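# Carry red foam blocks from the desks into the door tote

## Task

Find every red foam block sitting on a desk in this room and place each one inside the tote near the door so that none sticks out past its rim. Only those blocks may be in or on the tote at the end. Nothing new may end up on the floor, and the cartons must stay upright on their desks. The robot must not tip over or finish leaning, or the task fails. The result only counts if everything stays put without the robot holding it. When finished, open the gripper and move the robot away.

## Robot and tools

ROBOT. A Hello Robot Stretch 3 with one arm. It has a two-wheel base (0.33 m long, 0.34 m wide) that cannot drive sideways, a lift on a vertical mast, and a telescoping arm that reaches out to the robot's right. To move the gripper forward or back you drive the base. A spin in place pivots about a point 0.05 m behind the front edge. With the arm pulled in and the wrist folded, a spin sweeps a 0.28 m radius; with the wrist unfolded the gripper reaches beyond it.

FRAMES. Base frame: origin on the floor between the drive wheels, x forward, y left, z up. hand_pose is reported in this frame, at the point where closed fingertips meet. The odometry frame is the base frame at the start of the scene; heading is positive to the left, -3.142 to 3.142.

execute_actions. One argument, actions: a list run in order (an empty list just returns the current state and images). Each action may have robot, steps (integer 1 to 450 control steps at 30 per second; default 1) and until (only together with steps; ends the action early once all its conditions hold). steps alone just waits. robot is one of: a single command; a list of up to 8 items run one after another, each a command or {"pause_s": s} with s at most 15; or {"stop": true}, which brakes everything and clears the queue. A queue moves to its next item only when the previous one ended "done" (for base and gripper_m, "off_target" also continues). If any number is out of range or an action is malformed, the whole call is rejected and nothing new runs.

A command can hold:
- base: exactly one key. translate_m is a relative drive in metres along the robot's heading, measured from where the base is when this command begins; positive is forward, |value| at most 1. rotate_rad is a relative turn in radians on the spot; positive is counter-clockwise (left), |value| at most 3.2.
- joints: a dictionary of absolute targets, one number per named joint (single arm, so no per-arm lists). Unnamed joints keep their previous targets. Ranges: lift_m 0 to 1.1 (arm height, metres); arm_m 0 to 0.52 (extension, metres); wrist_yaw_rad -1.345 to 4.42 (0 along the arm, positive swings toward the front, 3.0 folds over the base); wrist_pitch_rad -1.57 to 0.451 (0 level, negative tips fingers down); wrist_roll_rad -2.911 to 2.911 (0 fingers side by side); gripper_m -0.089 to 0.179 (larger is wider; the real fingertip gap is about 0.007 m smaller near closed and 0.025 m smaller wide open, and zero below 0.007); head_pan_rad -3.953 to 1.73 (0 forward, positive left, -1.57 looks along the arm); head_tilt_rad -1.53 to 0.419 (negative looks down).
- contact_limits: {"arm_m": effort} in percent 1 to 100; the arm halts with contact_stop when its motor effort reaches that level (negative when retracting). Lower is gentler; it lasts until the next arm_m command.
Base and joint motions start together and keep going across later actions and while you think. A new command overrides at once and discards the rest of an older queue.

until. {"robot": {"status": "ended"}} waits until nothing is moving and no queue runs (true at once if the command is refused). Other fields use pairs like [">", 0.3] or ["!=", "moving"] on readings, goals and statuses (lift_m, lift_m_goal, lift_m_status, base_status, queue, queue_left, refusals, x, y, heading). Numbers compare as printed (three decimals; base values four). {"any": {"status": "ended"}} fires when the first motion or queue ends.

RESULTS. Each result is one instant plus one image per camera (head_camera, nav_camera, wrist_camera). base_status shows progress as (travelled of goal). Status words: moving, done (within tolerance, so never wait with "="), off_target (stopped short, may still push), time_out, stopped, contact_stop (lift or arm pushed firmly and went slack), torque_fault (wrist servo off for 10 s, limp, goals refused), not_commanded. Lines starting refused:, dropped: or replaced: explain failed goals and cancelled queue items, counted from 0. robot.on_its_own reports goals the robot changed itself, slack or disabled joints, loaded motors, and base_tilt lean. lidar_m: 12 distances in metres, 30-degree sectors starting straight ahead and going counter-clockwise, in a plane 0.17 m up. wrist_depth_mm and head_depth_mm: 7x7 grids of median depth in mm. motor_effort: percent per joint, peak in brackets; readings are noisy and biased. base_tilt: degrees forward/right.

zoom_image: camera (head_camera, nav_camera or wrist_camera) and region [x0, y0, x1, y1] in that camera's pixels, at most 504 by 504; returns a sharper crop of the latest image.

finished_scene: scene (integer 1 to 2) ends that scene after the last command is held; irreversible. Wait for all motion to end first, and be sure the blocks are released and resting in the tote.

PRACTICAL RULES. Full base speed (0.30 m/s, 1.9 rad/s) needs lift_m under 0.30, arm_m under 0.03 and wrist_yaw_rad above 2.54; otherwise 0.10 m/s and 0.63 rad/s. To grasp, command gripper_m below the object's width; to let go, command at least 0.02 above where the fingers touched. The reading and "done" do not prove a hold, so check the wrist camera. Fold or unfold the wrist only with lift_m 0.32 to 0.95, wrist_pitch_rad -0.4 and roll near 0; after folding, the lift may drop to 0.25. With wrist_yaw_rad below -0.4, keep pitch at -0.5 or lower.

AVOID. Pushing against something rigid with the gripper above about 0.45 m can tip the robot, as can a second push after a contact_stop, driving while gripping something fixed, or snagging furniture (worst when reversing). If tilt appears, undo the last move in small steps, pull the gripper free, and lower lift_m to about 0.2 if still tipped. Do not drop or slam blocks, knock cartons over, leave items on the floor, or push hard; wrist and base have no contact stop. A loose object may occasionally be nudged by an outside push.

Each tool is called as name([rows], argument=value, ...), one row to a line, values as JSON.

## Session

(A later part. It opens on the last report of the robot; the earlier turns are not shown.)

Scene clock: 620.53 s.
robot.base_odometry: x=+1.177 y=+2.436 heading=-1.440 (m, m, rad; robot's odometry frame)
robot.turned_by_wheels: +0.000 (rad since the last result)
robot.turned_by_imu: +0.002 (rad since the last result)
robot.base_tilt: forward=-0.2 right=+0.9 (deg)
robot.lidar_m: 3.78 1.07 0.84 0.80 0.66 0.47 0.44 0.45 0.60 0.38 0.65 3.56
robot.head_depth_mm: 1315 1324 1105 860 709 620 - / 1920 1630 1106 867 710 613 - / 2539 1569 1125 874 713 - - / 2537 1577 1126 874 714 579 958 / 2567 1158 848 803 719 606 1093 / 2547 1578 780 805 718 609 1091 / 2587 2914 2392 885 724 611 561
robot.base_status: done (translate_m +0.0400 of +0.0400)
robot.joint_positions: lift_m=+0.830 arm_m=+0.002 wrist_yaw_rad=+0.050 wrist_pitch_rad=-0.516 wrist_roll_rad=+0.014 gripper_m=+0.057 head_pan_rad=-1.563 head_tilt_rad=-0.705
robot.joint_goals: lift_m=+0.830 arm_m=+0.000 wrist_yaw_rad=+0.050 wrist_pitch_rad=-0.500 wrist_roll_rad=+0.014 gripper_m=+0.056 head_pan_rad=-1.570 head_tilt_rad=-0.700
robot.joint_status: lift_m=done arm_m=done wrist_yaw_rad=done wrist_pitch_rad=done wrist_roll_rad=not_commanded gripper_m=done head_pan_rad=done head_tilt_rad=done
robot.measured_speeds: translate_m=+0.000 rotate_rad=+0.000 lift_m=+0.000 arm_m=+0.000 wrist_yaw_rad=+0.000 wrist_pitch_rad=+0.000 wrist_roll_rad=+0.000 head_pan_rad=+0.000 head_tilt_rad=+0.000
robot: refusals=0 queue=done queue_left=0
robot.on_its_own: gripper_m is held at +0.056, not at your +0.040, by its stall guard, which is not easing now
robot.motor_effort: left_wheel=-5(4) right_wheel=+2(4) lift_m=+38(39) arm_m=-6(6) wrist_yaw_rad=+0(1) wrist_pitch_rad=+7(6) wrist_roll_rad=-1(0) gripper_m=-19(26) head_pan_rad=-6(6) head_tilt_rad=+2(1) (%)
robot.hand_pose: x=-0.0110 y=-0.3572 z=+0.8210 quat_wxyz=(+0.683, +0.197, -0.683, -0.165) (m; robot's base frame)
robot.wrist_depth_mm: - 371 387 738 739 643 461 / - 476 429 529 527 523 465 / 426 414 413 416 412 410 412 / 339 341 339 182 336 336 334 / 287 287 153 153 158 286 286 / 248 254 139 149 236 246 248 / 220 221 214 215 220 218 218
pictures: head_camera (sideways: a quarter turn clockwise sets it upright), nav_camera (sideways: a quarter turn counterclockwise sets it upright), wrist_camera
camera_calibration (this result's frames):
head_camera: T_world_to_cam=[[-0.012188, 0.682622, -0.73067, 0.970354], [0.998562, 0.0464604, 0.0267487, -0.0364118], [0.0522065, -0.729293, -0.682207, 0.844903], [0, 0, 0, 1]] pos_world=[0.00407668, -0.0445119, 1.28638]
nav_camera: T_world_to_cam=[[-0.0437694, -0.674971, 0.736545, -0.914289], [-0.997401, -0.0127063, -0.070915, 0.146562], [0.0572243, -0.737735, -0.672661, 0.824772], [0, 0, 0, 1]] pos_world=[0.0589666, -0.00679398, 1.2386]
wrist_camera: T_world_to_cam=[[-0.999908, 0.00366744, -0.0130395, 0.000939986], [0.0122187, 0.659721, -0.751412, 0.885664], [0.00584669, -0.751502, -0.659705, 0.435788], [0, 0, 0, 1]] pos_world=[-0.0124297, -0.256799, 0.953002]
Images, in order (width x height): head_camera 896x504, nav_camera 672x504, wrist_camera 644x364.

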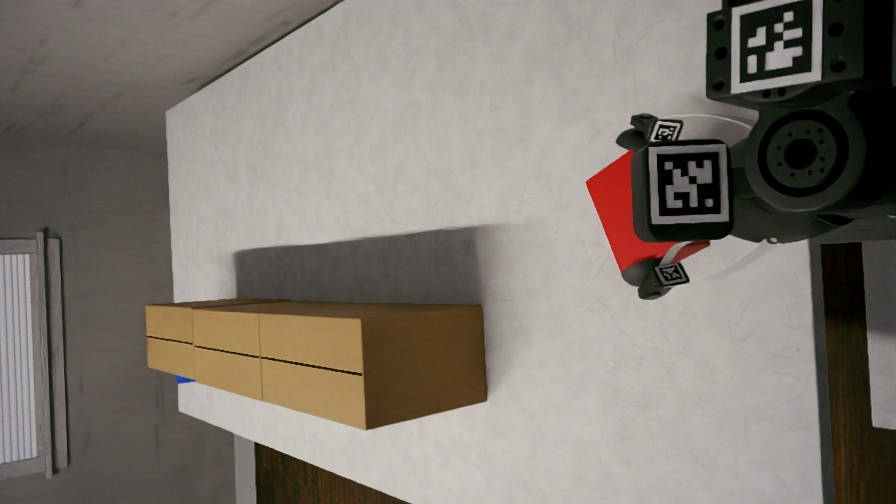

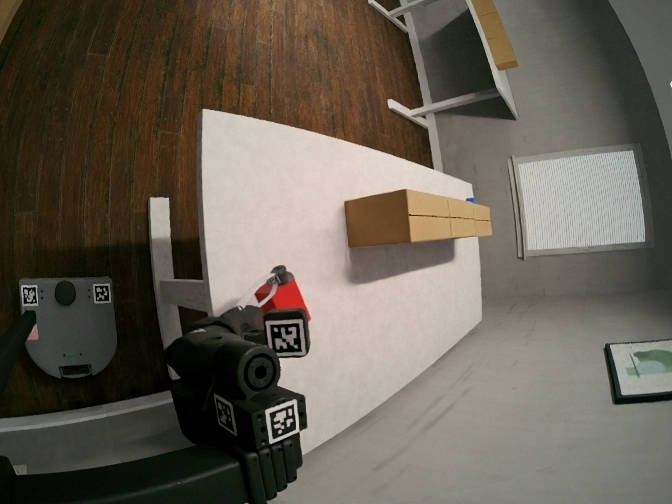

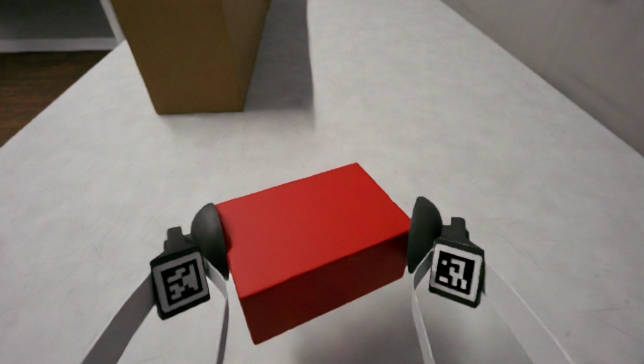

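execute_actions([
  {"robot":[{"base":{"translate_m":1.0},"joints":{"head_pan_rad":0.5,"head_tilt_rad":-0.7}}],"steps":450,"until":{"robot":{"status":"ended"}}},
])

Scene clock: 637.60 s.
robot.base_odometry: x=+1.307 y=+1.445 heading=-1.440 (m, m, rad; robot's odometry frame)
robot.turned_by_wheels: +0.000 (rad since the last result)
robot.turned_by_imu: +0.007 (rad since the last result)
robot.base_tilt: forward=+0.0 right=+1.1 (deg)
robot.lidar_m: 2.88 0.91 0.83 0.52 0.87 1.15 1.44 1.02 1.20 2.49 2.88 3.31
robot.head_depth_mm: 2876 3112 2518 1944 1594 1350 1169 / 2501 2953 2484 1868 1595 1347 1178 / 1885 2126 2326 1958 1616 1359 1174 / 1533 1710 1942 1963 1606 1366 1183 / 1325 1455 1579 1207 1388 1343 1190 / 760 866 941 1215 1433 1267 1169 / 801 791 978 838 1285 1267 1122
robot.base_status: done (translate_m +1.0000 of +1.0000)
robot.joint_positions: lift_m=+0.830 arm_m=+0.002 wrist_yaw_rad=+0.050 wrist_pitch_rad=-0.516 wrist_roll_rad=+0.014 gripper_m=+0.057 head_pan_rad=+0.493 head_tilt_rad=-0.705
robot.joint_goals: lift_m=+0.830 arm_m=+0.000 wrist_yaw_rad=+0.050 wrist_pitch_rad=-0.500 wrist_roll_rad=+0.014 gripper_m=+0.056 head_pan_rad=+0.500 head_tilt_rad=-0.700
robot.joint_status: lift_m=done arm_m=done wrist_yaw_rad=done wrist_pitch_rad=done wrist_roll_rad=not_commanded gripper_m=done head_pan_rad=done head_tilt_rad=done
robot.measured_speeds: translate_m=+0.000 rotate_rad=+0.000 lift_m=+0.000 arm_m=+0.000 wrist_yaw_rad=+0.000 wrist_pitch_rad=+0.000 wrist_roll_rad=+0.000 head_pan_rad=+0.000 head_tilt_rad=+0.000
robot: refusals=0 queue=done queue_left=0
robot.on_its_own: gripper_m is held at +0.056, not at your +0.040, by its stall guard, which is not easing now
robot.motor_effort: left_wheel=-4(6) right_wheel=+3(7) lift_m=+38(38) arm_m=-5(5) wrist_yaw_rad=+0(0) wrist_pitch_rad=+6(6) wrist_roll_rad=+0(0) gripper_m=-19(19) head_pan_rad=+5(58) head_tilt_rad=+1(2) (%)
robot.hand_pose: x=-0.0110 y=-0.3572 z=+0.8210 quat_wxyz=(+0.683, +0.197, -0.683, -0.165) (m; robot's base frame)
robot.wrist_depth_mm: - - - - - - 747 / - - - - - - - / - - - - - - - / - - - 182 - - - / - - 153 153 158 - - / - - 139 150 999 - - / 930 917 896 907 921 920 917
pictures: head_camera (sideways: a quarter turn clockwise sets it upright), nav_camera (sideways: a quarter turn counterclockwise sets it upright), wrist_camera
camera_calibration (this result's frames):
head_camera: T_world_to_cam=[[-0.598158, -0.329128, -0.730672, 0.973932], [-0.506789, 0.861655, 0.0267486, -0.0272289], [0.620784, 0.386296, -0.682204, 0.841431], [0, 0, 0, 1]] pos_world=[0.0464187, 0.0189688, 1.28638]
nav_camera: T_world_to_cam=[[0.617486, 0.276061, 0.736547, -0.918326], [0.476389, -0.87637, -0.0709149, 0.137572], [0.625911, 0.394672, -0.672658, 0.821299], [0, 0, 0, 1]] pos_world=[-0.0125448, 0.0499341, 1.2386]
wrist_camera: T_world_to_cam=[[-0.999908, 0.00366762, -0.0130396, 0.000940065], [0.0122188, 0.65972, -0.751412, 0.885665], [0.0058466, -0.751502, -0.659705, 0.435787], [0, 0, 0, 1]] pos_world=[-0.0124297, -0.256799, 0.953002]
Images, in order (width x height): head_camera 896x504, nav_camera 672x504, wrist_camera 644x364.

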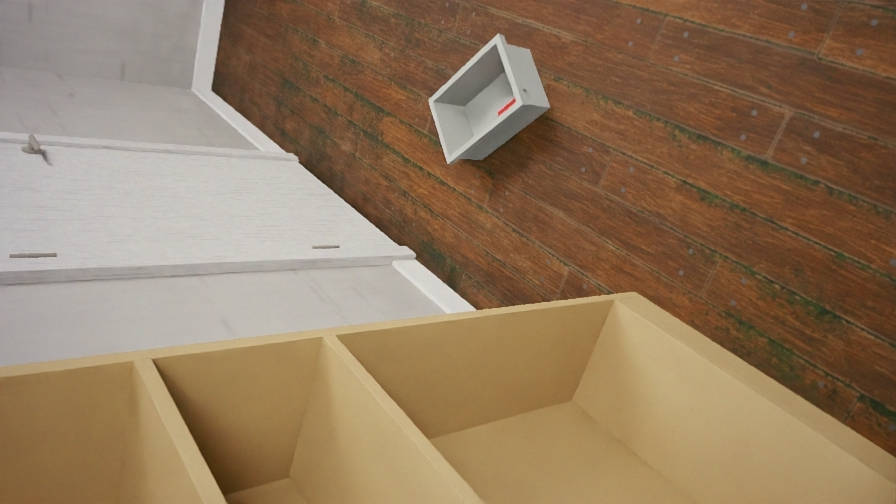

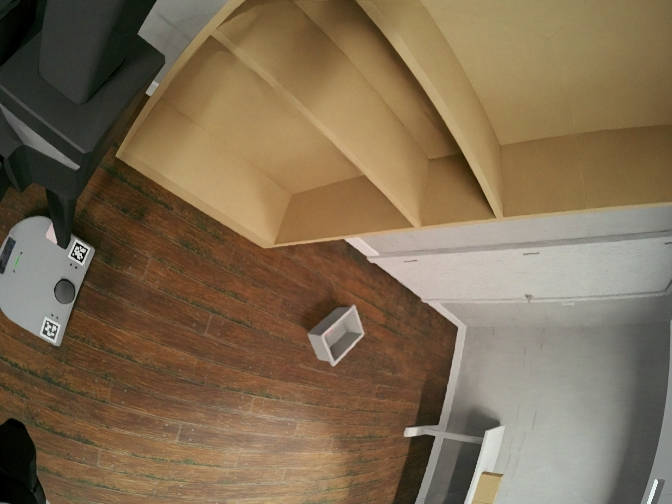

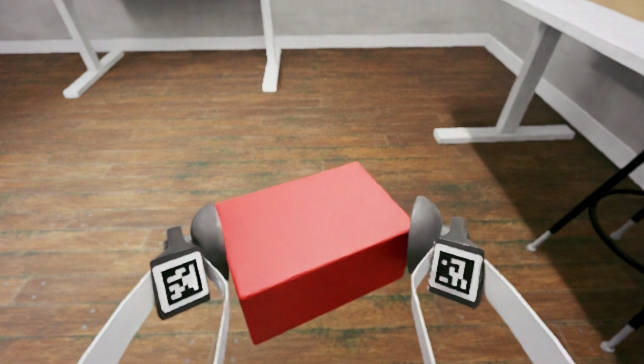

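execute_actions([
  {"robot":[{"base":{"translate_m":0.55},"joints":{"lift_m":0.45,"wrist_pitch_rad":-1.0,"wrist_yaw_rad":0.0}},{"base":{"rotate_rad":2.05},"joints":{"head_pan_rad":-1.57,"head_tilt_rad":-1.1}}],"steps":450,"until":{"robot":{"status":"ended"}}},
])

Scene clock: 659.27 s.
robot.base_odometry: x=+1.379 y=+0.899 heading=+0.610 (m, m, rad; robot's odometry frame)
robot.turned_by_wheels: +2.050 (rad since the last result)
robot.turned_by_imu: +2.064 (rad since the last result)
robot.base_tilt: forward=+0.0 right=+1.0 (deg)
robot.lidar_m: 0.82 0.79 1.99 1.49 2.59 2.47 2.61 2.80 2.33 1.33 0.59 0.58
robot.head_depth_mm: 2008 1781 1566 1416 1292 1182 1106 / 2019 1781 1569 1421 1295 - - / 2028 1786 1547 1396 1316 - - / 1879 1796 1607 1432 1314 1206 1108 / 1532 1713 1605 1441 1307 1202 1111 / 1292 1466 1593 1441 1314 1202 1105 / 1150 1271 1414 1437 1219 1208 1114
robot.base_status: done (rotate_rad +2.0499 of +2.0500)
robot.joint_positions: lift_m=+0.450 arm_m=+0.002 wrist_yaw_rad=+0.001 wrist_pitch_rad=-1.007 wrist_roll_rad=+0.014 gripper_m=+0.057 head_pan_rad=-1.563 head_tilt_rad=-1.087
robot.joint_goals: lift_m=+0.450 arm_m=+0.000 wrist_yaw_rad=+0.000 wrist_pitch_rad=-1.000 wrist_roll_rad=+0.014 gripper_m=+0.056 head_pan_rad=-1.570 head_tilt_rad=-1.100
robot.joint_status: lift_m=done arm_m=done wrist_yaw_rad=done wrist_pitch_rad=done wrist_roll_rad=not_commanded gripper_m=done head_pan_rad=done head_tilt_rad=done
robot.measured_speeds: translate_m=+0.000 rotate_rad=+0.000 lift_m=+0.000 arm_m=+0.000 wrist_yaw_rad=+0.000 wrist_pitch_rad=+0.000 wrist_roll_rad=+0.000 head_pan_rad=+0.000 head_tilt_rad=+0.000
robot: refusals=0 queue=done queue_left=0
robot.on_its_own: gripper_m is held at +0.056, not at your +0.040, by its stall guard, which is not easing now
robot.motor_effort: left_wheel=-4(10) right_wheel=+4(8) lift_m=+25(38) arm_m=-6(5) wrist_yaw_rad=-2(3) wrist_pitch_rad=+3(7) wrist_roll_rad=-1(0) gripper_m=-19(19) head_pan_rad=-5(57) head_tilt_rad=-4(21) (%)
robot.hand_pose: x=-0.0215 y=-0.2631 z=+0.3595 quat_wxyz=(+0.615, +0.339, -0.623, -0.343) (m; robot's base frame)
robot.wrist_depth_mm: 666 663 665 612 665 677 686 / 612 625 623 626 641 635 639 / 578 584 591 589 589 599 593 / 547 548 558 182 555 562 568 / 517 519 153 153 158 528 533 / 487 492 139 149 496 500 506 / 467 465 463 481 480 471 479
pictures: head_camera (sideways: a quarter turn clockwise sets it upright), nav_camera (sideways: a quarter turn counterclockwise sets it upright), wrist_camera
camera_calibration (this result's frames):
head_camera: T_world_to_cam=[[-0.0139878, 0.905799, -0.423477, 0.570145], [0.998656, 0.0337912, 0.0392913, -0.0527249], [0.0498998, -0.422359, -0.905054, 1.13464], [0, 0, 0, 1]] pos_world=[0.00401074, -0.0354293, 1.27043]
nav_camera: T_world_to_cam=[[-0.0419488, -0.900926, 0.431941, -0.517446], [-0.997608, 0.0139956, -0.0676933, 0.142334], [0.0549414, -0.433747, -0.899358, 1.11952], [0, 0, 0, 1]] pos_world=[0.0587796, 0.0174182, 1.23999]
wrist_camera: T_world_to_cam=[[-0.998514, 0.0526865, 0.0139476, -0.0126909], [0.0443867, 0.934626, -0.352851, 0.406751], [-0.0316262, -0.351707, -0.935576, 0.405719], [0, 0, 0, 1]] pos_world=[-0.017895, -0.236797, 0.52328]
Images, in order (width x height): head_camera 896x504, nav_camera 672x504, wrist_camera 644x364.

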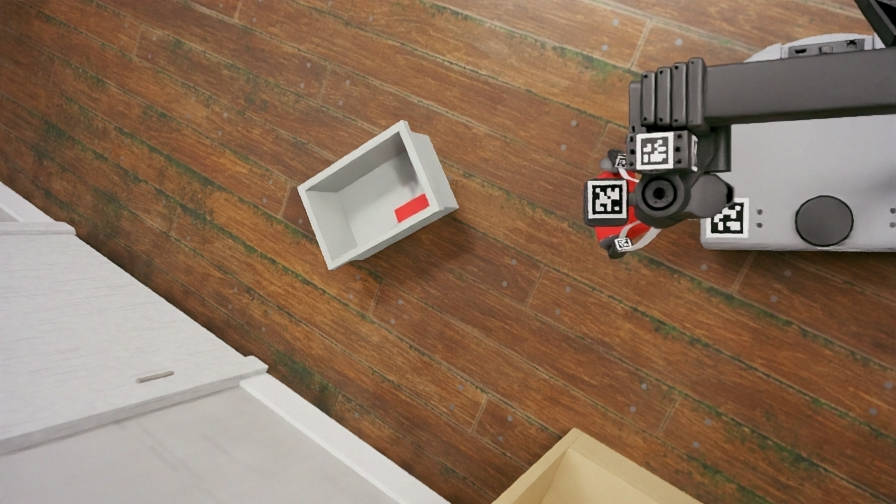

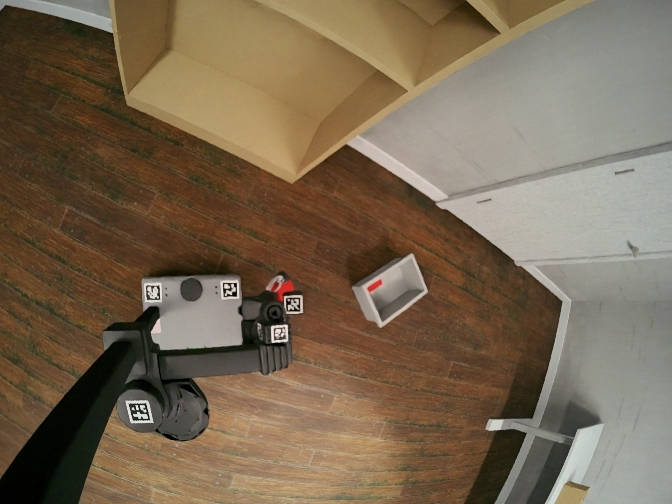

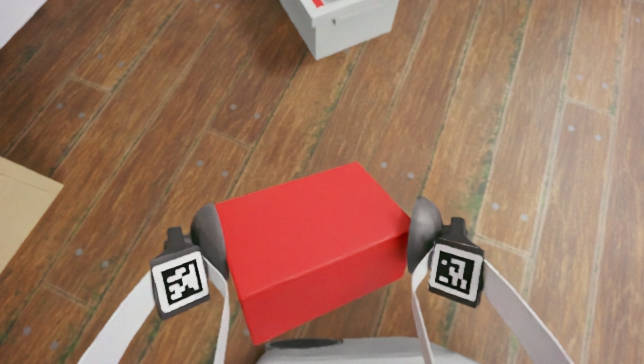

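execute_actions([
  {"robot":[{"joints":{"arm_m":0.52,"wrist_pitch_rad":-0.85}},{"joints":{"lift_m":0.33}}],"steps":450,"until":{"robot":{"status":"ended"}}},
])

Scene clock: 673.33 s.
robot.base_odometry: x=+1.379 y=+0.899 heading=+0.610 (m, m, rad; robot's odometry frame)
robot.turned_by_wheels: +0.000 (rad since the last result)
robot.turned_by_imu: +0.002 (rad since the last result)
robot.base_tilt: forward=-0.1 right=+1.0 (deg)
robot.lidar_m: 0.82 0.79 1.99 1.49 2.58 2.46 2.61 2.80 2.34 1.34 0.59 0.58
robot.head_depth_mm: 2024 1749 1547 1414 1279 1181 1106 / 2033 1758 1561 1413 1302 1202 - / 2037 1781 1617 1396 1293 1210 - / 1867 1809 1584 1425 1308 1207 1103 / 1548 1727 1605 1430 1305 1199 1105 / 1294 1462 1594 1467 1314 1210 1113 / 1148 1271 1429 1443 1220 1201 1121
robot.base_status: done (rotate_rad +2.0499 of +2.0500)
robot.joint_positions: lift_m=+0.330 arm_m=+0.520 wrist_yaw_rad=+0.000 wrist_pitch_rad=-0.864 wrist_roll_rad=+0.014 gripper_m=+0.057 head_pan_rad=-1.563 head_tilt_rad=-1.087
robot.joint_goals: lift_m=+0.330 arm_m=+0.520 wrist_yaw_rad=+0.000 wrist_pitch_rad=-0.850 wrist_roll_rad=+0.014 gripper_m=+0.056 head_pan_rad=-1.570 head_tilt_rad=-1.100
robot.joint_status: lift_m=done arm_m=done wrist_yaw_rad=done wrist_pitch_rad=done wrist_roll_rad=not_commanded gripper_m=done head_pan_rad=done head_tilt_rad=done
robot.measured_speeds: translate_m=+0.000 rotate_rad=+0.000 lift_m=+0.000 arm_m=+0.000 wrist_yaw_rad=+0.000 wrist_pitch_rad=+0.000 wrist_roll_rad=+0.000 head_pan_rad=+0.000 head_tilt_rad=+0.000
robot: refusals=0 queue=done queue_left=0
robot.on_its_own: gripper_m is held at +0.056, not at your +0.040, by its stall guard, which is not easing now
robot.motor_effort: left_wheel=-4(4) right_wheel=+4(3) lift_m=+25(24) arm_m=+4(4) wrist_yaw_rad=+0(2) wrist_pitch_rad=+5(5) wrist_roll_rad=-1(0) gripper_m=-19(19) head_pan_rad=-5(5) head_tilt_rad=-4(5) (%)
robot.hand_pose: x=-0.0216 y=-0.8126 z=+0.2585 quat_wxyz=(+0.638, +0.294, -0.646, -0.298) (m; robot's base frame)
robot.wrist_depth_mm: 488 603 629 635 621 626 636 / 520 563 560 567 566 561 569 / 506 512 508 388 507 518 519 / 462 466 357 182 375 468 474 / 427 426 152 153 158 429 430 / 393 396 139 149 371 401 401 / 368 372 364 316 369 293 373
pictures: head_camera (sideways: a quarter turn clockwise sets it upright), nav_camera (sideways: a quarter turn counterclockwise sets it upright), wrist_camera
camera_calibration (this result's frames):
head_camera: T_world_to_cam=[[-0.0139756, 0.905799, -0.423477, 0.570143], [0.998657, 0.0337777, 0.0392913, -0.0527249], [0.0498941, -0.422359, -0.905055, 1.13464], [0, 0, 0, 1]] pos_world=[0.00401026, -0.0354293, 1.27043]
nav_camera: T_world_to_cam=[[-0.0419609, -0.900926, 0.43194, -0.517445], [-0.997608, 0.014009, -0.0676933, 0.142334], [0.0549355, -0.433747, -0.899358, 1.11953], [0, 0, 0, 1]] pos_world=[0.0587798, 0.0174175, 1.23999]
wrist_camera: T_world_to_cam=[[-0.998453, 0.0552674, 0.00613162, 0.0216585], [0.0454641, 0.874851, -0.482254, 0.869569], [-0.0320172, -0.481229, -0.87601, -0.00276748], [0, 0, 0, 1]] pos_world=[-0.0179977, -0.763272, 0.416796]
Images, in order (width x height): head_camera 896x504, nav_camera 672x504, wrist_camera 644x364.

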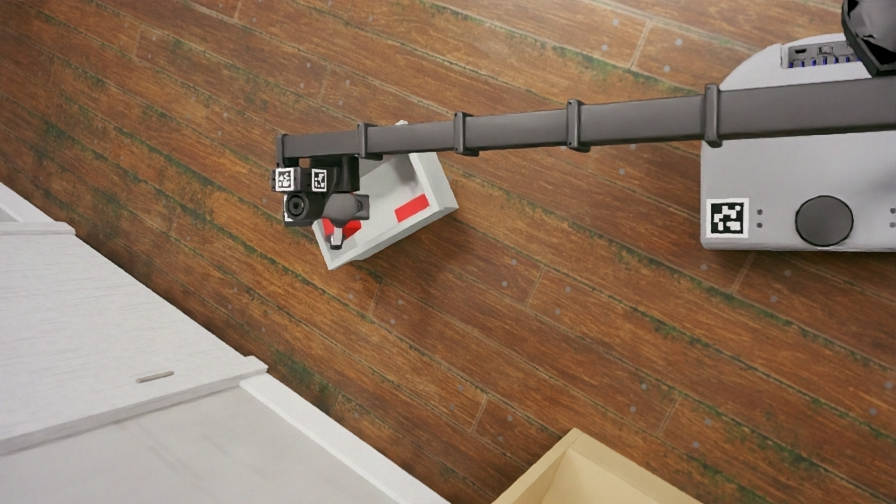

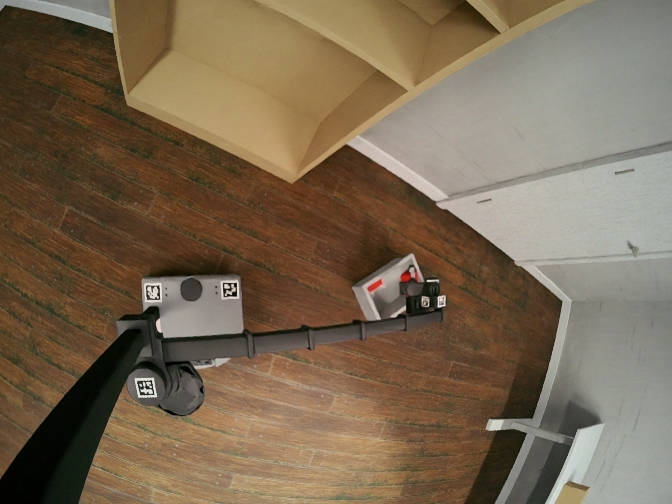

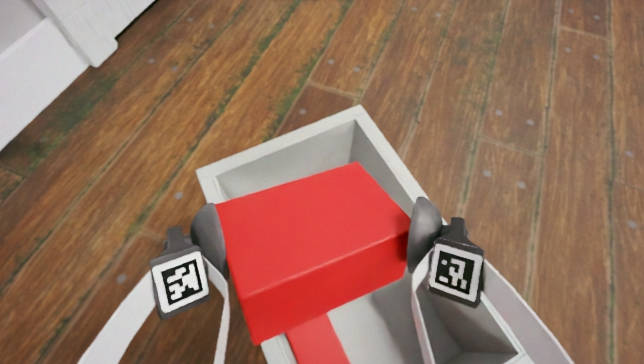

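execute_actions([
  {"robot":[{"base":{"translate_m":-0.065},"joints":{"arm_m":0.5}}],"steps":450,"until":{"robot":{"status":"ended"}}},
])

Scene clock: 682.20 s.
robot.base_odometry: x=+1.326 y=+0.862 heading=+0.610 (m, m, rad; robot's odometry frame)
robot.turned_by_wheels: +0.000 (rad since the last result)
robot.turned_by_imu: +0.001 (rad since the last result)
robot.base_tilt: forward=-0.1 right=+0.9 (deg)
robot.lidar_m: 0.88 0.85 1.58 1.58 2.62 2.41 2.54 2.74 2.31 1.43 0.99 0.63
robot.head_depth_mm: 2000 1762 1569 1416 1280 1182 1115 / 2036 1763 1582 1423 1313 1199 - / 2027 1792 1644 1395 1312 1222 - / 1940 1792 1539 1406 1294 1212 1096 / 1654 1763 1602 1443 1311 1202 1107 / 1386 1569 1610 1450 1314 1203 1109 / 1213 1362 1501 1443 1301 1203 1116
robot.base_status: done (translate_m -0.0650 of -0.0650)
robot.joint_positions: lift_m=+0.330 arm_m=+0.500 wrist_yaw_rad=+0.000 wrist_pitch_rad=-0.864 wrist_roll_rad=+0.014 gripper_m=+0.057 head_pan_rad=-1.563 head_tilt_rad=-1.087
robot.joint_goals: lift_m=+0.330 arm_m=+0.500 wrist_yaw_rad=+0.000 wrist_pitch_rad=-0.850 wrist_roll_rad=+0.014 gripper_m=+0.056 head_pan_rad=-1.570 head_tilt_rad=-1.100
robot.joint_status: lift_m=done arm_m=done wrist_yaw_rad=done wrist_pitch_rad=done wrist_roll_rad=not_commanded gripper_m=done head_pan_rad=done head_tilt_rad=done
robot.measured_speeds: translate_m=+0.000 rotate_rad=+0.000 lift_m=+0.000 arm_m=+0.000 wrist_yaw_rad=+0.000 wrist_pitch_rad=+0.000 wrist_roll_rad=+0.000 head_pan_rad=+0.000 head_tilt_rad=+0.000
robot: refusals=0 queue=done queue_left=0
robot.on_its_own: gripper_m is held at +0.056, not at your +0.040, by its stall guard, which is not easing now
robot.motor_effort: left_wheel=-4(10) right_wheel=+3(6) lift_m=+25(25) arm_m=-6(7) wrist_yaw_rad=+0(0) wrist_pitch_rad=+6(5) wrist_roll_rad=+0(0) gripper_m=-19(19) head_pan_rad=-4(5) head_tilt_rad=-5(4) (%)
robot.hand_pose: x=-0.0216 y=-0.7934 z=+0.2585 quat_wxyz=(+0.638, +0.294, -0.646, -0.298) (m; robot's base frame)
robot.wrist_depth_mm: 546 621 622 628 631 632 637 / 553 559 559 558 572 573 565 / 505 503 382 424 519 508 520 / 460 450 422 182 465 468 469 / 426 429 153 153 158 432 434 / 399 401 140 149 293 401 403 / 369 373 289 364 318 371 374
pictures: head_camera (sideways: a quarter turn clockwise sets it upright), nav_camera (sideways: a quarter turn counterclockwise sets it upright), wrist_camera
camera_calibration (this result's frames):
head_camera: T_world_to_cam=[[-0.0138611, 0.905801, -0.423477, 0.570143], [0.998661, 0.0336514, 0.0392913, -0.0527249], [0.0498407, -0.422365, -0.905055, 1.13464], [0, 0, 0, 1]] pos_world=[0.00400578, -0.035429, 1.27043]
nav_camera: T_world_to_cam=[[-0.0420749, -0.90092, 0.43194, -0.517444], [-0.997606, 0.0141352, -0.0676933, 0.142334], [0.0548807, -0.433754, -0.899358, 1.11953], [0, 0, 0, 1]] pos_world=[0.058782, 0.0174108, 1.23999]
wrist_camera: T_world_to_cam=[[-0.998453, 0.0552674, 0.00613108, 0.0205973], [0.045464, 0.874846, -0.482262, 0.852767], [-0.0320171, -0.481237, -0.876005, 0.00646782], [0, 0, 0, 1]] pos_world=[-0.0179977, -0.744066, 0.416797]
Images, in order (width x height): head_camera 896x504, nav_camera 672x504, wrist_camera 644x364.

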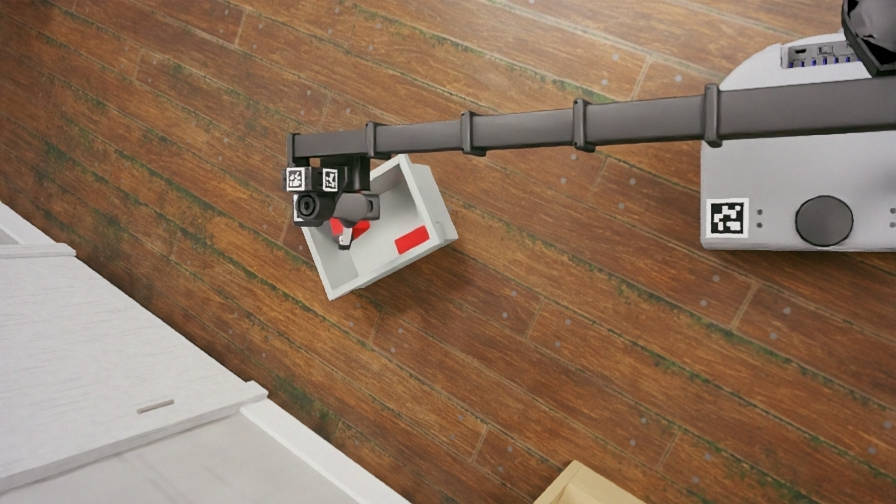

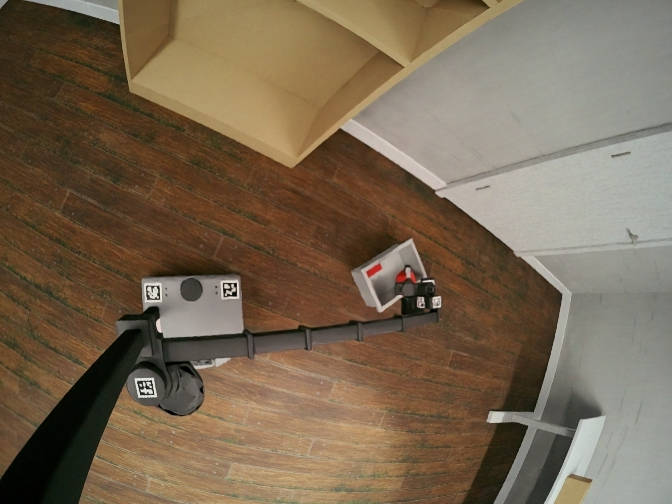

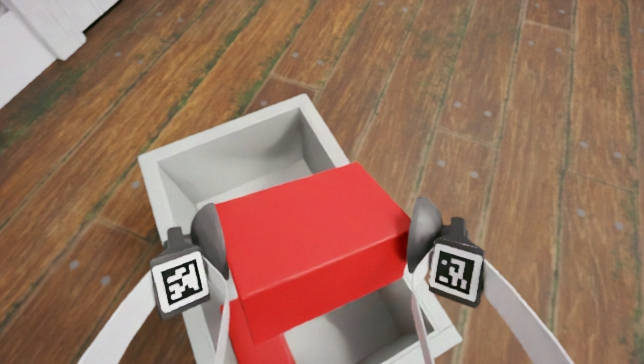

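execute_actions([
  {"robot":[{"base":{"translate_m":0.02},"joints":{"arm_m":0.48}},{"joints":{"lift_m":0.26}}],"steps":450,"until":{"robot":{"status":"ended"}}},
])

Scene clock: 692.80 s.
robot.base_odometry: x=+1.342 y=+0.874 heading=+0.610 (m, m, rad; robot's odometry frame)
robot.turned_by_wheels: +0.000 (rad since the last result)
robot.turned_by_imu: +0.001 (rad since the last result)
robot.base_tilt: forward=-0.1 right=+0.8 (deg)
robot.lidar_m: 0.87 0.83 2.00 1.50 2.60 2.43 2.56 2.75 2.32 0.73 0.97 0.61
robot.head_depth_mm: 1998 1762 1563 1419 1281 1184 1112 / 2013 1791 1574 1412 1289 1210 - / 2048 1774 1620 1394 1290 1222 - / 1919 1796 1585 1406 1299 1208 1102 / 1613 1733 1594 1442 1313 1205 1109 / 1366 1541 1605 1444 1315 1202 1113 / 1193 1338 1486 1464 1281 1213 1116
robot.base_status: done (translate_m +0.0200 of +0.0200)
robot.joint_positions: lift_m=+0.260 arm_m=+0.480 wrist_yaw_rad=+0.000 wrist_pitch_rad=-0.864 wrist_roll_rad=+0.014 gripper_m=+0.057 head_pan_rad=-1.563 head_tilt_rad=-1.087
robot.joint_goals: lift_m=+0.260 arm_m=+0.480 wrist_yaw_rad=+0.000 wrist_pitch_rad=-0.850 wrist_roll_rad=+0.014 gripper_m=+0.056 head_pan_rad=-1.570 head_tilt_rad=-1.100
robot.joint_status: lift_m=done arm_m=done wrist_yaw_rad=done wrist_pitch_rad=done wrist_roll_rad=not_commanded gripper_m=done head_pan_rad=done head_tilt_rad=done
robot.measured_speeds: translate_m=+0.000 rotate_rad=+0.000 lift_m=+0.000 arm_m=+0.000 wrist_yaw_rad=+0.000 wrist_pitch_rad=+0.000 wrist_roll_rad=+0.000 head_pan_rad=+0.000 head_tilt_rad=+0.000
robot: refusals=0 queue=done queue_left=0
robot.on_its_own: gripper_m is held at +0.056, not at your +0.040, by its stall guard, which is not easing now
robot.motor_effort: left_wheel=-4(6) right_wheel=+2(8) lift_m=+25(25) arm_m=-6(8) wrist_yaw_rad=+0(0) wrist_pitch_rad=+6(5) wrist_roll_rad=+0(0) gripper_m=-19(19) head_pan_rad=-4(6) head_tilt_rad=-4(4) (%)
robot.hand_pose: x=-0.0216 y=-0.7734 z=+0.1885 quat_wxyz=(+0.638, +0.294, -0.646, -0.298) (m; robot's base frame)
robot.wrist_depth_mm: 506 520 522 520 522 525 525 / 461 461 316 337 468 468 475 / 421 342 369 398 420 424 425 / 382 376 382 182 276 388 390 / 352 354 153 153 158 358 360 / 327 330 139 149 308 331 332 / 305 304 213 296 224 300 310
pictures: head_camera (sideways: a quarter turn clockwise sets it upright), nav_camera (sideways: a quarter turn counterclockwise sets it upright), wrist_camera
camera_calibration (this result's frames):
head_camera: T_world_to_cam=[[-0.0137828, 0.905802, -0.423476, 0.570142], [0.998664, 0.0335651, 0.0392913, -0.052725], [0.0498042, -0.422369, -0.905055, 1.13464], [0, 0, 0, 1]] pos_world=[0.00400272, -0.0354288, 1.27043]
nav_camera: T_world_to_cam=[[-0.0421527, -0.900917, 0.43194, -0.517443], [-0.997605, 0.0142215, -0.0676933, 0.142334], [0.0548432, -0.433758, -0.899359, 1.11953], [0, 0, 0, 1]] pos_world=[0.0587835, 0.0174063, 1.23999]
wrist_camera: T_world_to_cam=[[-0.998453, 0.0552675, 0.00613071, 0.0199211], [0.0454641, 0.874843, -0.482268, 0.801505], [-0.0320172, -0.481243, -0.876002, -0.0452348], [0, 0, 0, 1]] pos_world=[-0.0179977, -0.724062, 0.346792]
Images, in order (width x height): head_camera 896x504, nav_camera 672x504, wrist_camera 644x364.

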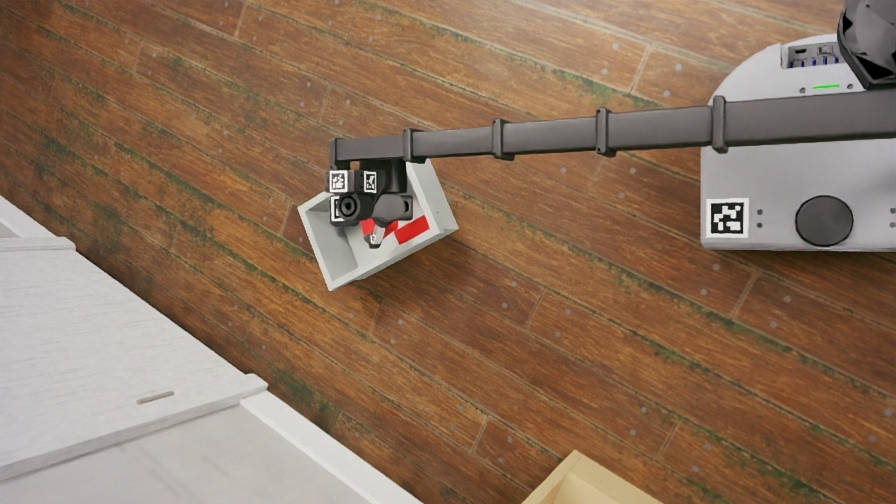

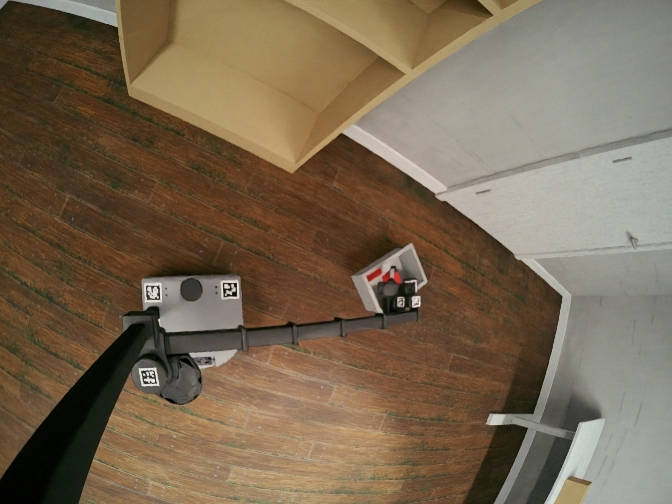

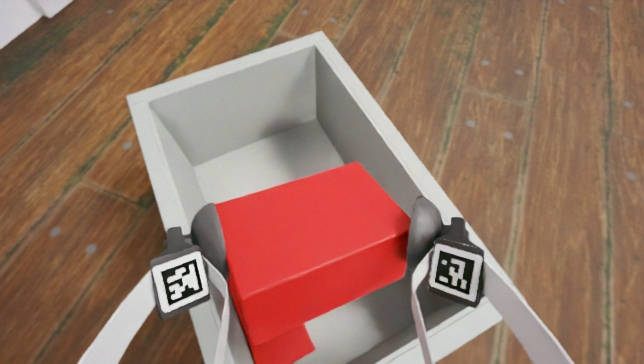

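execute_actions([
  {"robot":[{"joints":{"arm_m":0.5,"wrist_yaw_rad":0.12}},{"joints":{"gripper_m":0.085}},{"joints":{"lift_m":0.45}},{"joints":{"arm_m":0.0,"wrist_pitch_rad":-1.2}}],"steps":450,"until":{"robot":{"status":"ended"}}},
])

Scene clock: 706.13 s.
robot.base_odometry: x=+1.342 y=+0.874 heading=+0.610 (m, m, rad; robot's odometry frame)
robot.turned_by_wheels: +0.000 (rad since the last result)
robot.turned_by_imu: +0.002 (rad since the last result)
robot.base_tilt: forward=-0.1 right=+1.0 (deg)
robot.lidar_m: 0.87 0.83 2.00 1.50 2.61 2.43 2.56 2.76 2.31 1.40 0.97 0.61
robot.head_depth_mm: 2021 1756 1557 1413 1280 1181 1100 / 2027 1760 1583 1423 1295 - - / 2031 1763 1566 1397 1309 - - / 1924 1779 1533 1405 1303 1182 1099 / 1597 1735 1606 1449 1301 1199 1110 / 1368 1533 1578 1447 1314 1195 1114 / 1196 1334 1481 1448 1287 1214 1119
robot.base_status: done (translate_m +0.0200 of +0.0200)
robot.joint_positions: lift_m=+0.450 arm_m=+0.002 wrist_yaw_rad=+0.120 wrist_pitch_rad=-1.203 wrist_roll_rad=+0.014 gripper_m=+0.085 head_pan_rad=-1.563 head_tilt_rad=-1.087
robot.joint_goals: lift_m=+0.450 arm_m=+0.000 wrist_yaw_rad=+0.120 wrist_pitch_rad=-1.200 wrist_roll_rad=+0.014 gripper_m=+0.085 head_pan_rad=-1.570 head_tilt_rad=-1.100
robot.joint_status: lift_m=done arm_m=done wrist_yaw_rad=done wrist_pitch_rad=done wrist_roll_rad=not_commanded gripper_m=done head_pan_rad=done head_tilt_rad=done
robot.measured_speeds: translate_m=+0.000 rotate_rad=+0.000 lift_m=+0.000 arm_m=+0.000 wrist_yaw_rad=+0.000 wrist_pitch_rad=+0.000 wrist_roll_rad=+0.000 head_pan_rad=+0.000 head_tilt_rad=+0.000
robot: refusals=0 queue=done queue_left=0
robot.motor_effort: left_wheel=-3(4) right_wheel=+3(2) lift_m=+38(41) arm_m=-6(5) wrist_yaw_rad=-1(2) wrist_pitch_rad=+1(6) wrist_roll_rad=+0(0) gripper_m=-7(66) head_pan_rad=-5(5) head_tilt_rad=-4(5) (%)
robot.hand_pose: x=-0.0133 y=-0.2156 z=+0.3406 quat_wxyz=(+0.602, +0.432, -0.562, -0.368) (m; robot's base frame)
robot.wrist_depth_mm: 541 540 548 551 562 557 566 / 530 529 536 540 539 547 548 / 515 513 523 524 531 532 535 / 503 504 509 181 523 519 518 / 492 494 153 153 158 505 506 / 479 484 140 149 - 496 499 / 467 477 474 - - - 487
pictures: head_camera (sideways: a quarter turn clockwise sets it upright), nav_camera (sideways: a quarter turn counterclockwise sets it upright), wrist_camera
camera_calibration (this result's frames):
head_camera: T_world_to_cam=[[-0.0137827, 0.905804, -0.423473, 0.570137], [0.998664, 0.0335648, 0.0392914, -0.0527251], [0.0498041, -0.422365, -0.905056, 1.13464], [0, 0, 0, 1]] pos_world=[0.00400271, -0.0354287, 1.27043]
nav_camera: T_world_to_cam=[[-0.0421528, -0.900919, 0.431936, -0.517439], [-0.997605, 0.0142218, -0.0676932, 0.142334], [0.0548431, -0.433755, -0.89936, 1.11953], [0, 0, 0, 1]] pos_world=[0.0587835, 0.0174065, 1.23999]
wrist_camera: T_world_to_cam=[[-0.997268, -0.0697823, 0.0242343, -0.0366535], [-0.072818, 0.983836, -0.1636, 0.299894], [-0.0124262, -0.164918, -0.986229, 0.46279], [0, 0, 0, 1]] pos_world=[-0.008965, -0.221282, 0.506368]
Images, in order (width x height): head_camera 896x504, nav_camera 672x504, wrist_camera 644x364.

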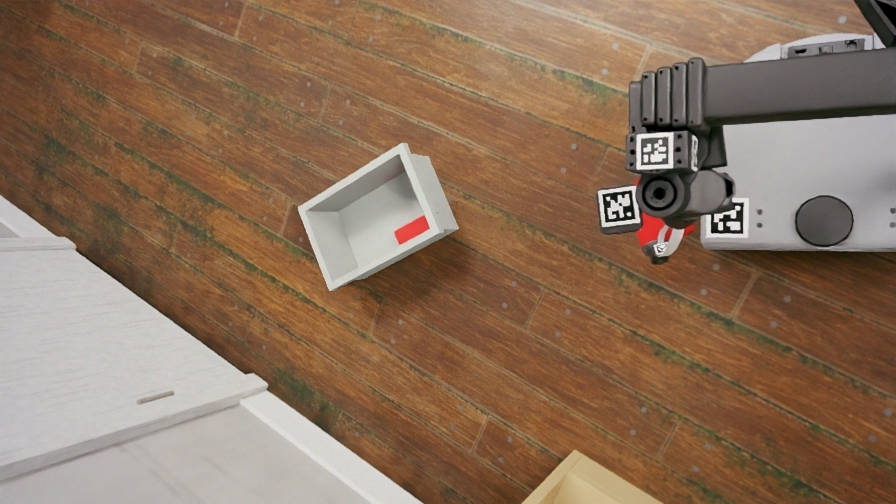

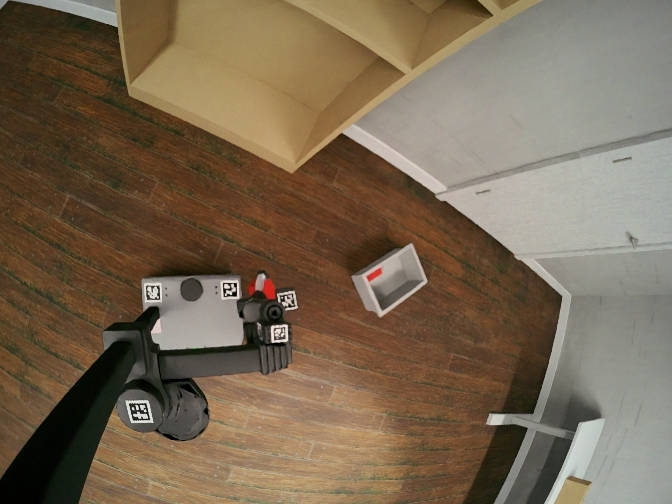

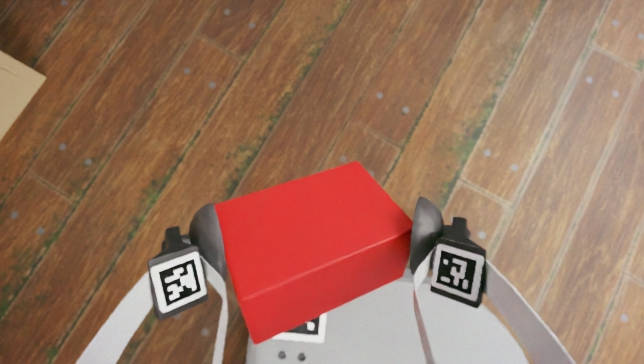

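Still held, luckily. Redo with a wider release.

execute_actions([
  {"robot":[{"joints":{"arm_m":0.5,"wrist_pitch_rad":-0.85}},{"joints":{"lift_m":0.26}},{"joints":{"gripper_m":0.115}},{"joints":{"lift_m":0.45}},{"joints":{"arm_m":0.0,"wrist_pitch_rad":-0.7}}],"steps":450,"until":{"robot":{"status":"ended"}}},
  {"steps":200,"until":{"robot":{"status":"ended"}}},
])

Scene clock: 728.33 s.
robot.base_odometry: x=+1.342 y=+0.874 heading=+0.610 (m, m, rad; robot's odometry frame)
robot.turned_by_wheels: +0.000 (rad since the last result)
robot.turned_by_imu: +0.003 (rad since the last result)
robot.base_tilt: forward=-0.1 right=+0.7 (deg)
robot.lidar_m: 0.87 0.84 2.01 1.50 2.60 2.43 2.56 2.75 2.32 1.40 0.97 0.61
robot.head_depth_mm: 2008 1749 1564 1400 1287 1186 1101 / 2018 1779 1580 1422 1293 - - / 2021 1782 1555 1405 1326 - - / 1914 1768 1539 1410 1327 1204 1103 / 1605 1757 1601 1444 1305 1186 1116 / 1360 1536 1602 1450 1313 1206 1111 / 1191 1329 1490 1456 1290 1208 1115
robot.base_status: done (translate_m +0.0200 of +0.0200)
robot.joint_positions: lift_m=+0.450 arm_m=+0.002 wrist_yaw_rad=+0.120 wrist_pitch_rad=-0.715 wrist_roll_rad=+0.014 gripper_m=+0.115 head_pan_rad=-1.563 head_tilt_rad=-1.087
robot.joint_goals: lift_m=+0.450 arm_m=+0.000 wrist_yaw_rad=+0.120 wrist_pitch_rad=-0.700 wrist_roll_rad=+0.014 gripper_m=+0.115 head_pan_rad=-1.570 head_tilt_rad=-1.100
robot.joint_status: lift_m=done arm_m=done wrist_yaw_rad=done wrist_pitch_rad=done wrist_roll_rad=not_commanded gripper_m=done head_pan_rad=done head_tilt_rad=done
robot.measured_speeds: translate_m=+0.000 rotate_rad=+0.000 lift_m=+0.000 arm_m=+0.000 wrist_yaw_rad=+0.000 wrist_pitch_rad=+0.000 wrist_roll_rad=+0.000 head_pan_rad=+0.000 head_tilt_rad=+0.000
robot: refusals=0 queue=done queue_left=0
robot.motor_effort: left_wheel=-5(4) right_wheel=+3(3) lift_m=+38(39) arm_m=-6(4) wrist_yaw_rad=+0(0) wrist_pitch_rad=+6(6) wrist_roll_rad=-1(1) gripper_m=+1(77) head_pan_rad=-5(5) head_tilt_rad=-4(4) (%)
robot.hand_pose: x=-0.0003 y=-0.3230 z=+0.4023 quat_wxyz=(+0.672, +0.285, -0.651, -0.210) (m; robot's base frame)
robot.wrist_depth_mm: 664 829 - - - - - / 704 841 912 814 901 883 914 / 736 780 780 737 731 767 765 / 693 685 688 695 688 682 682 / 603 626 615 614 611 606 616 / 531 567 558 547 547 556 555 / 502 497 497 496 501 501 500
pictures: head_camera (sideways: a quarter turn clockwise sets it upright), nav_camera (sideways: a quarter turn counterclockwise sets it upright), wrist_camera
camera_calibration (this result's frames):
head_camera: T_world_to_cam=[[-0.0137822, 0.905807, -0.423467, 0.57013], [0.998664, 0.033564, 0.0392916, -0.0527253], [0.0498038, -0.42236, -0.905059, 1.13465], [0, 0, 0, 1]] pos_world=[0.00400269, -0.0354285, 1.27043]
nav_camera: T_world_to_cam=[[-0.0421533, -0.900921, 0.43193, -0.517431], [-0.997605, 0.0142229, -0.067693, 0.142334], [0.0548428, -0.433749, -0.899363, 1.11953], [0, 0, 0, 1]] pos_world=[0.0587835, 0.0174069, 1.23999]
wrist_camera: T_world_to_cam=[[-0.997919, -0.064442, -0.00214711, -0.0203609], [-0.0499154, 0.793189, -0.606926, 0.533333], [0.0408146, -0.605556, -0.794755, 0.286707], [0, 0, 0, 1]] pos_world=[-0.00539888, -0.250728, 0.551512]
Images, in order (width x height): head_camera 896x504, nav_camera 672x504, wrist_camera 644x364.

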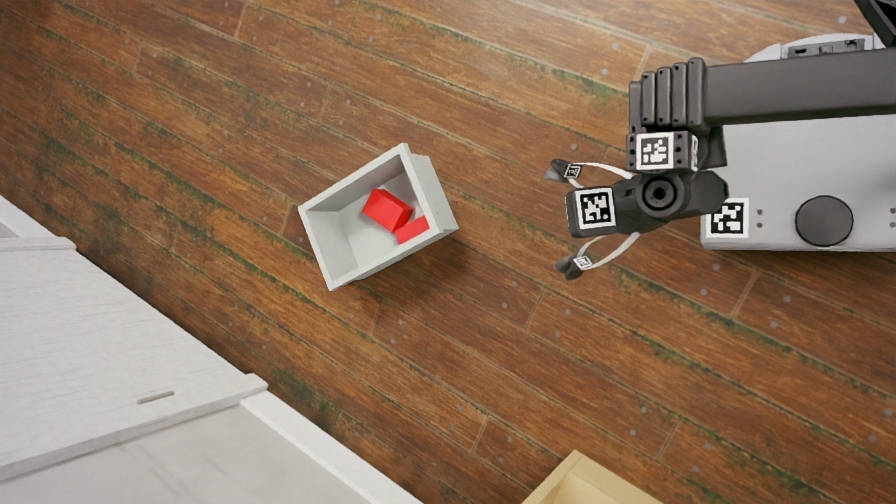

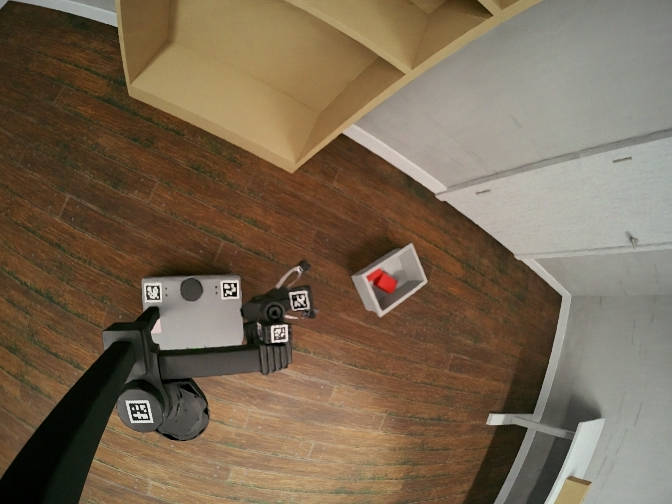

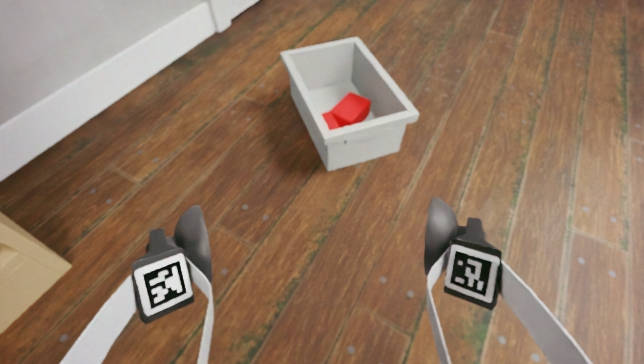

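finished_scene(scene=1)

The scene is finished: the task was done.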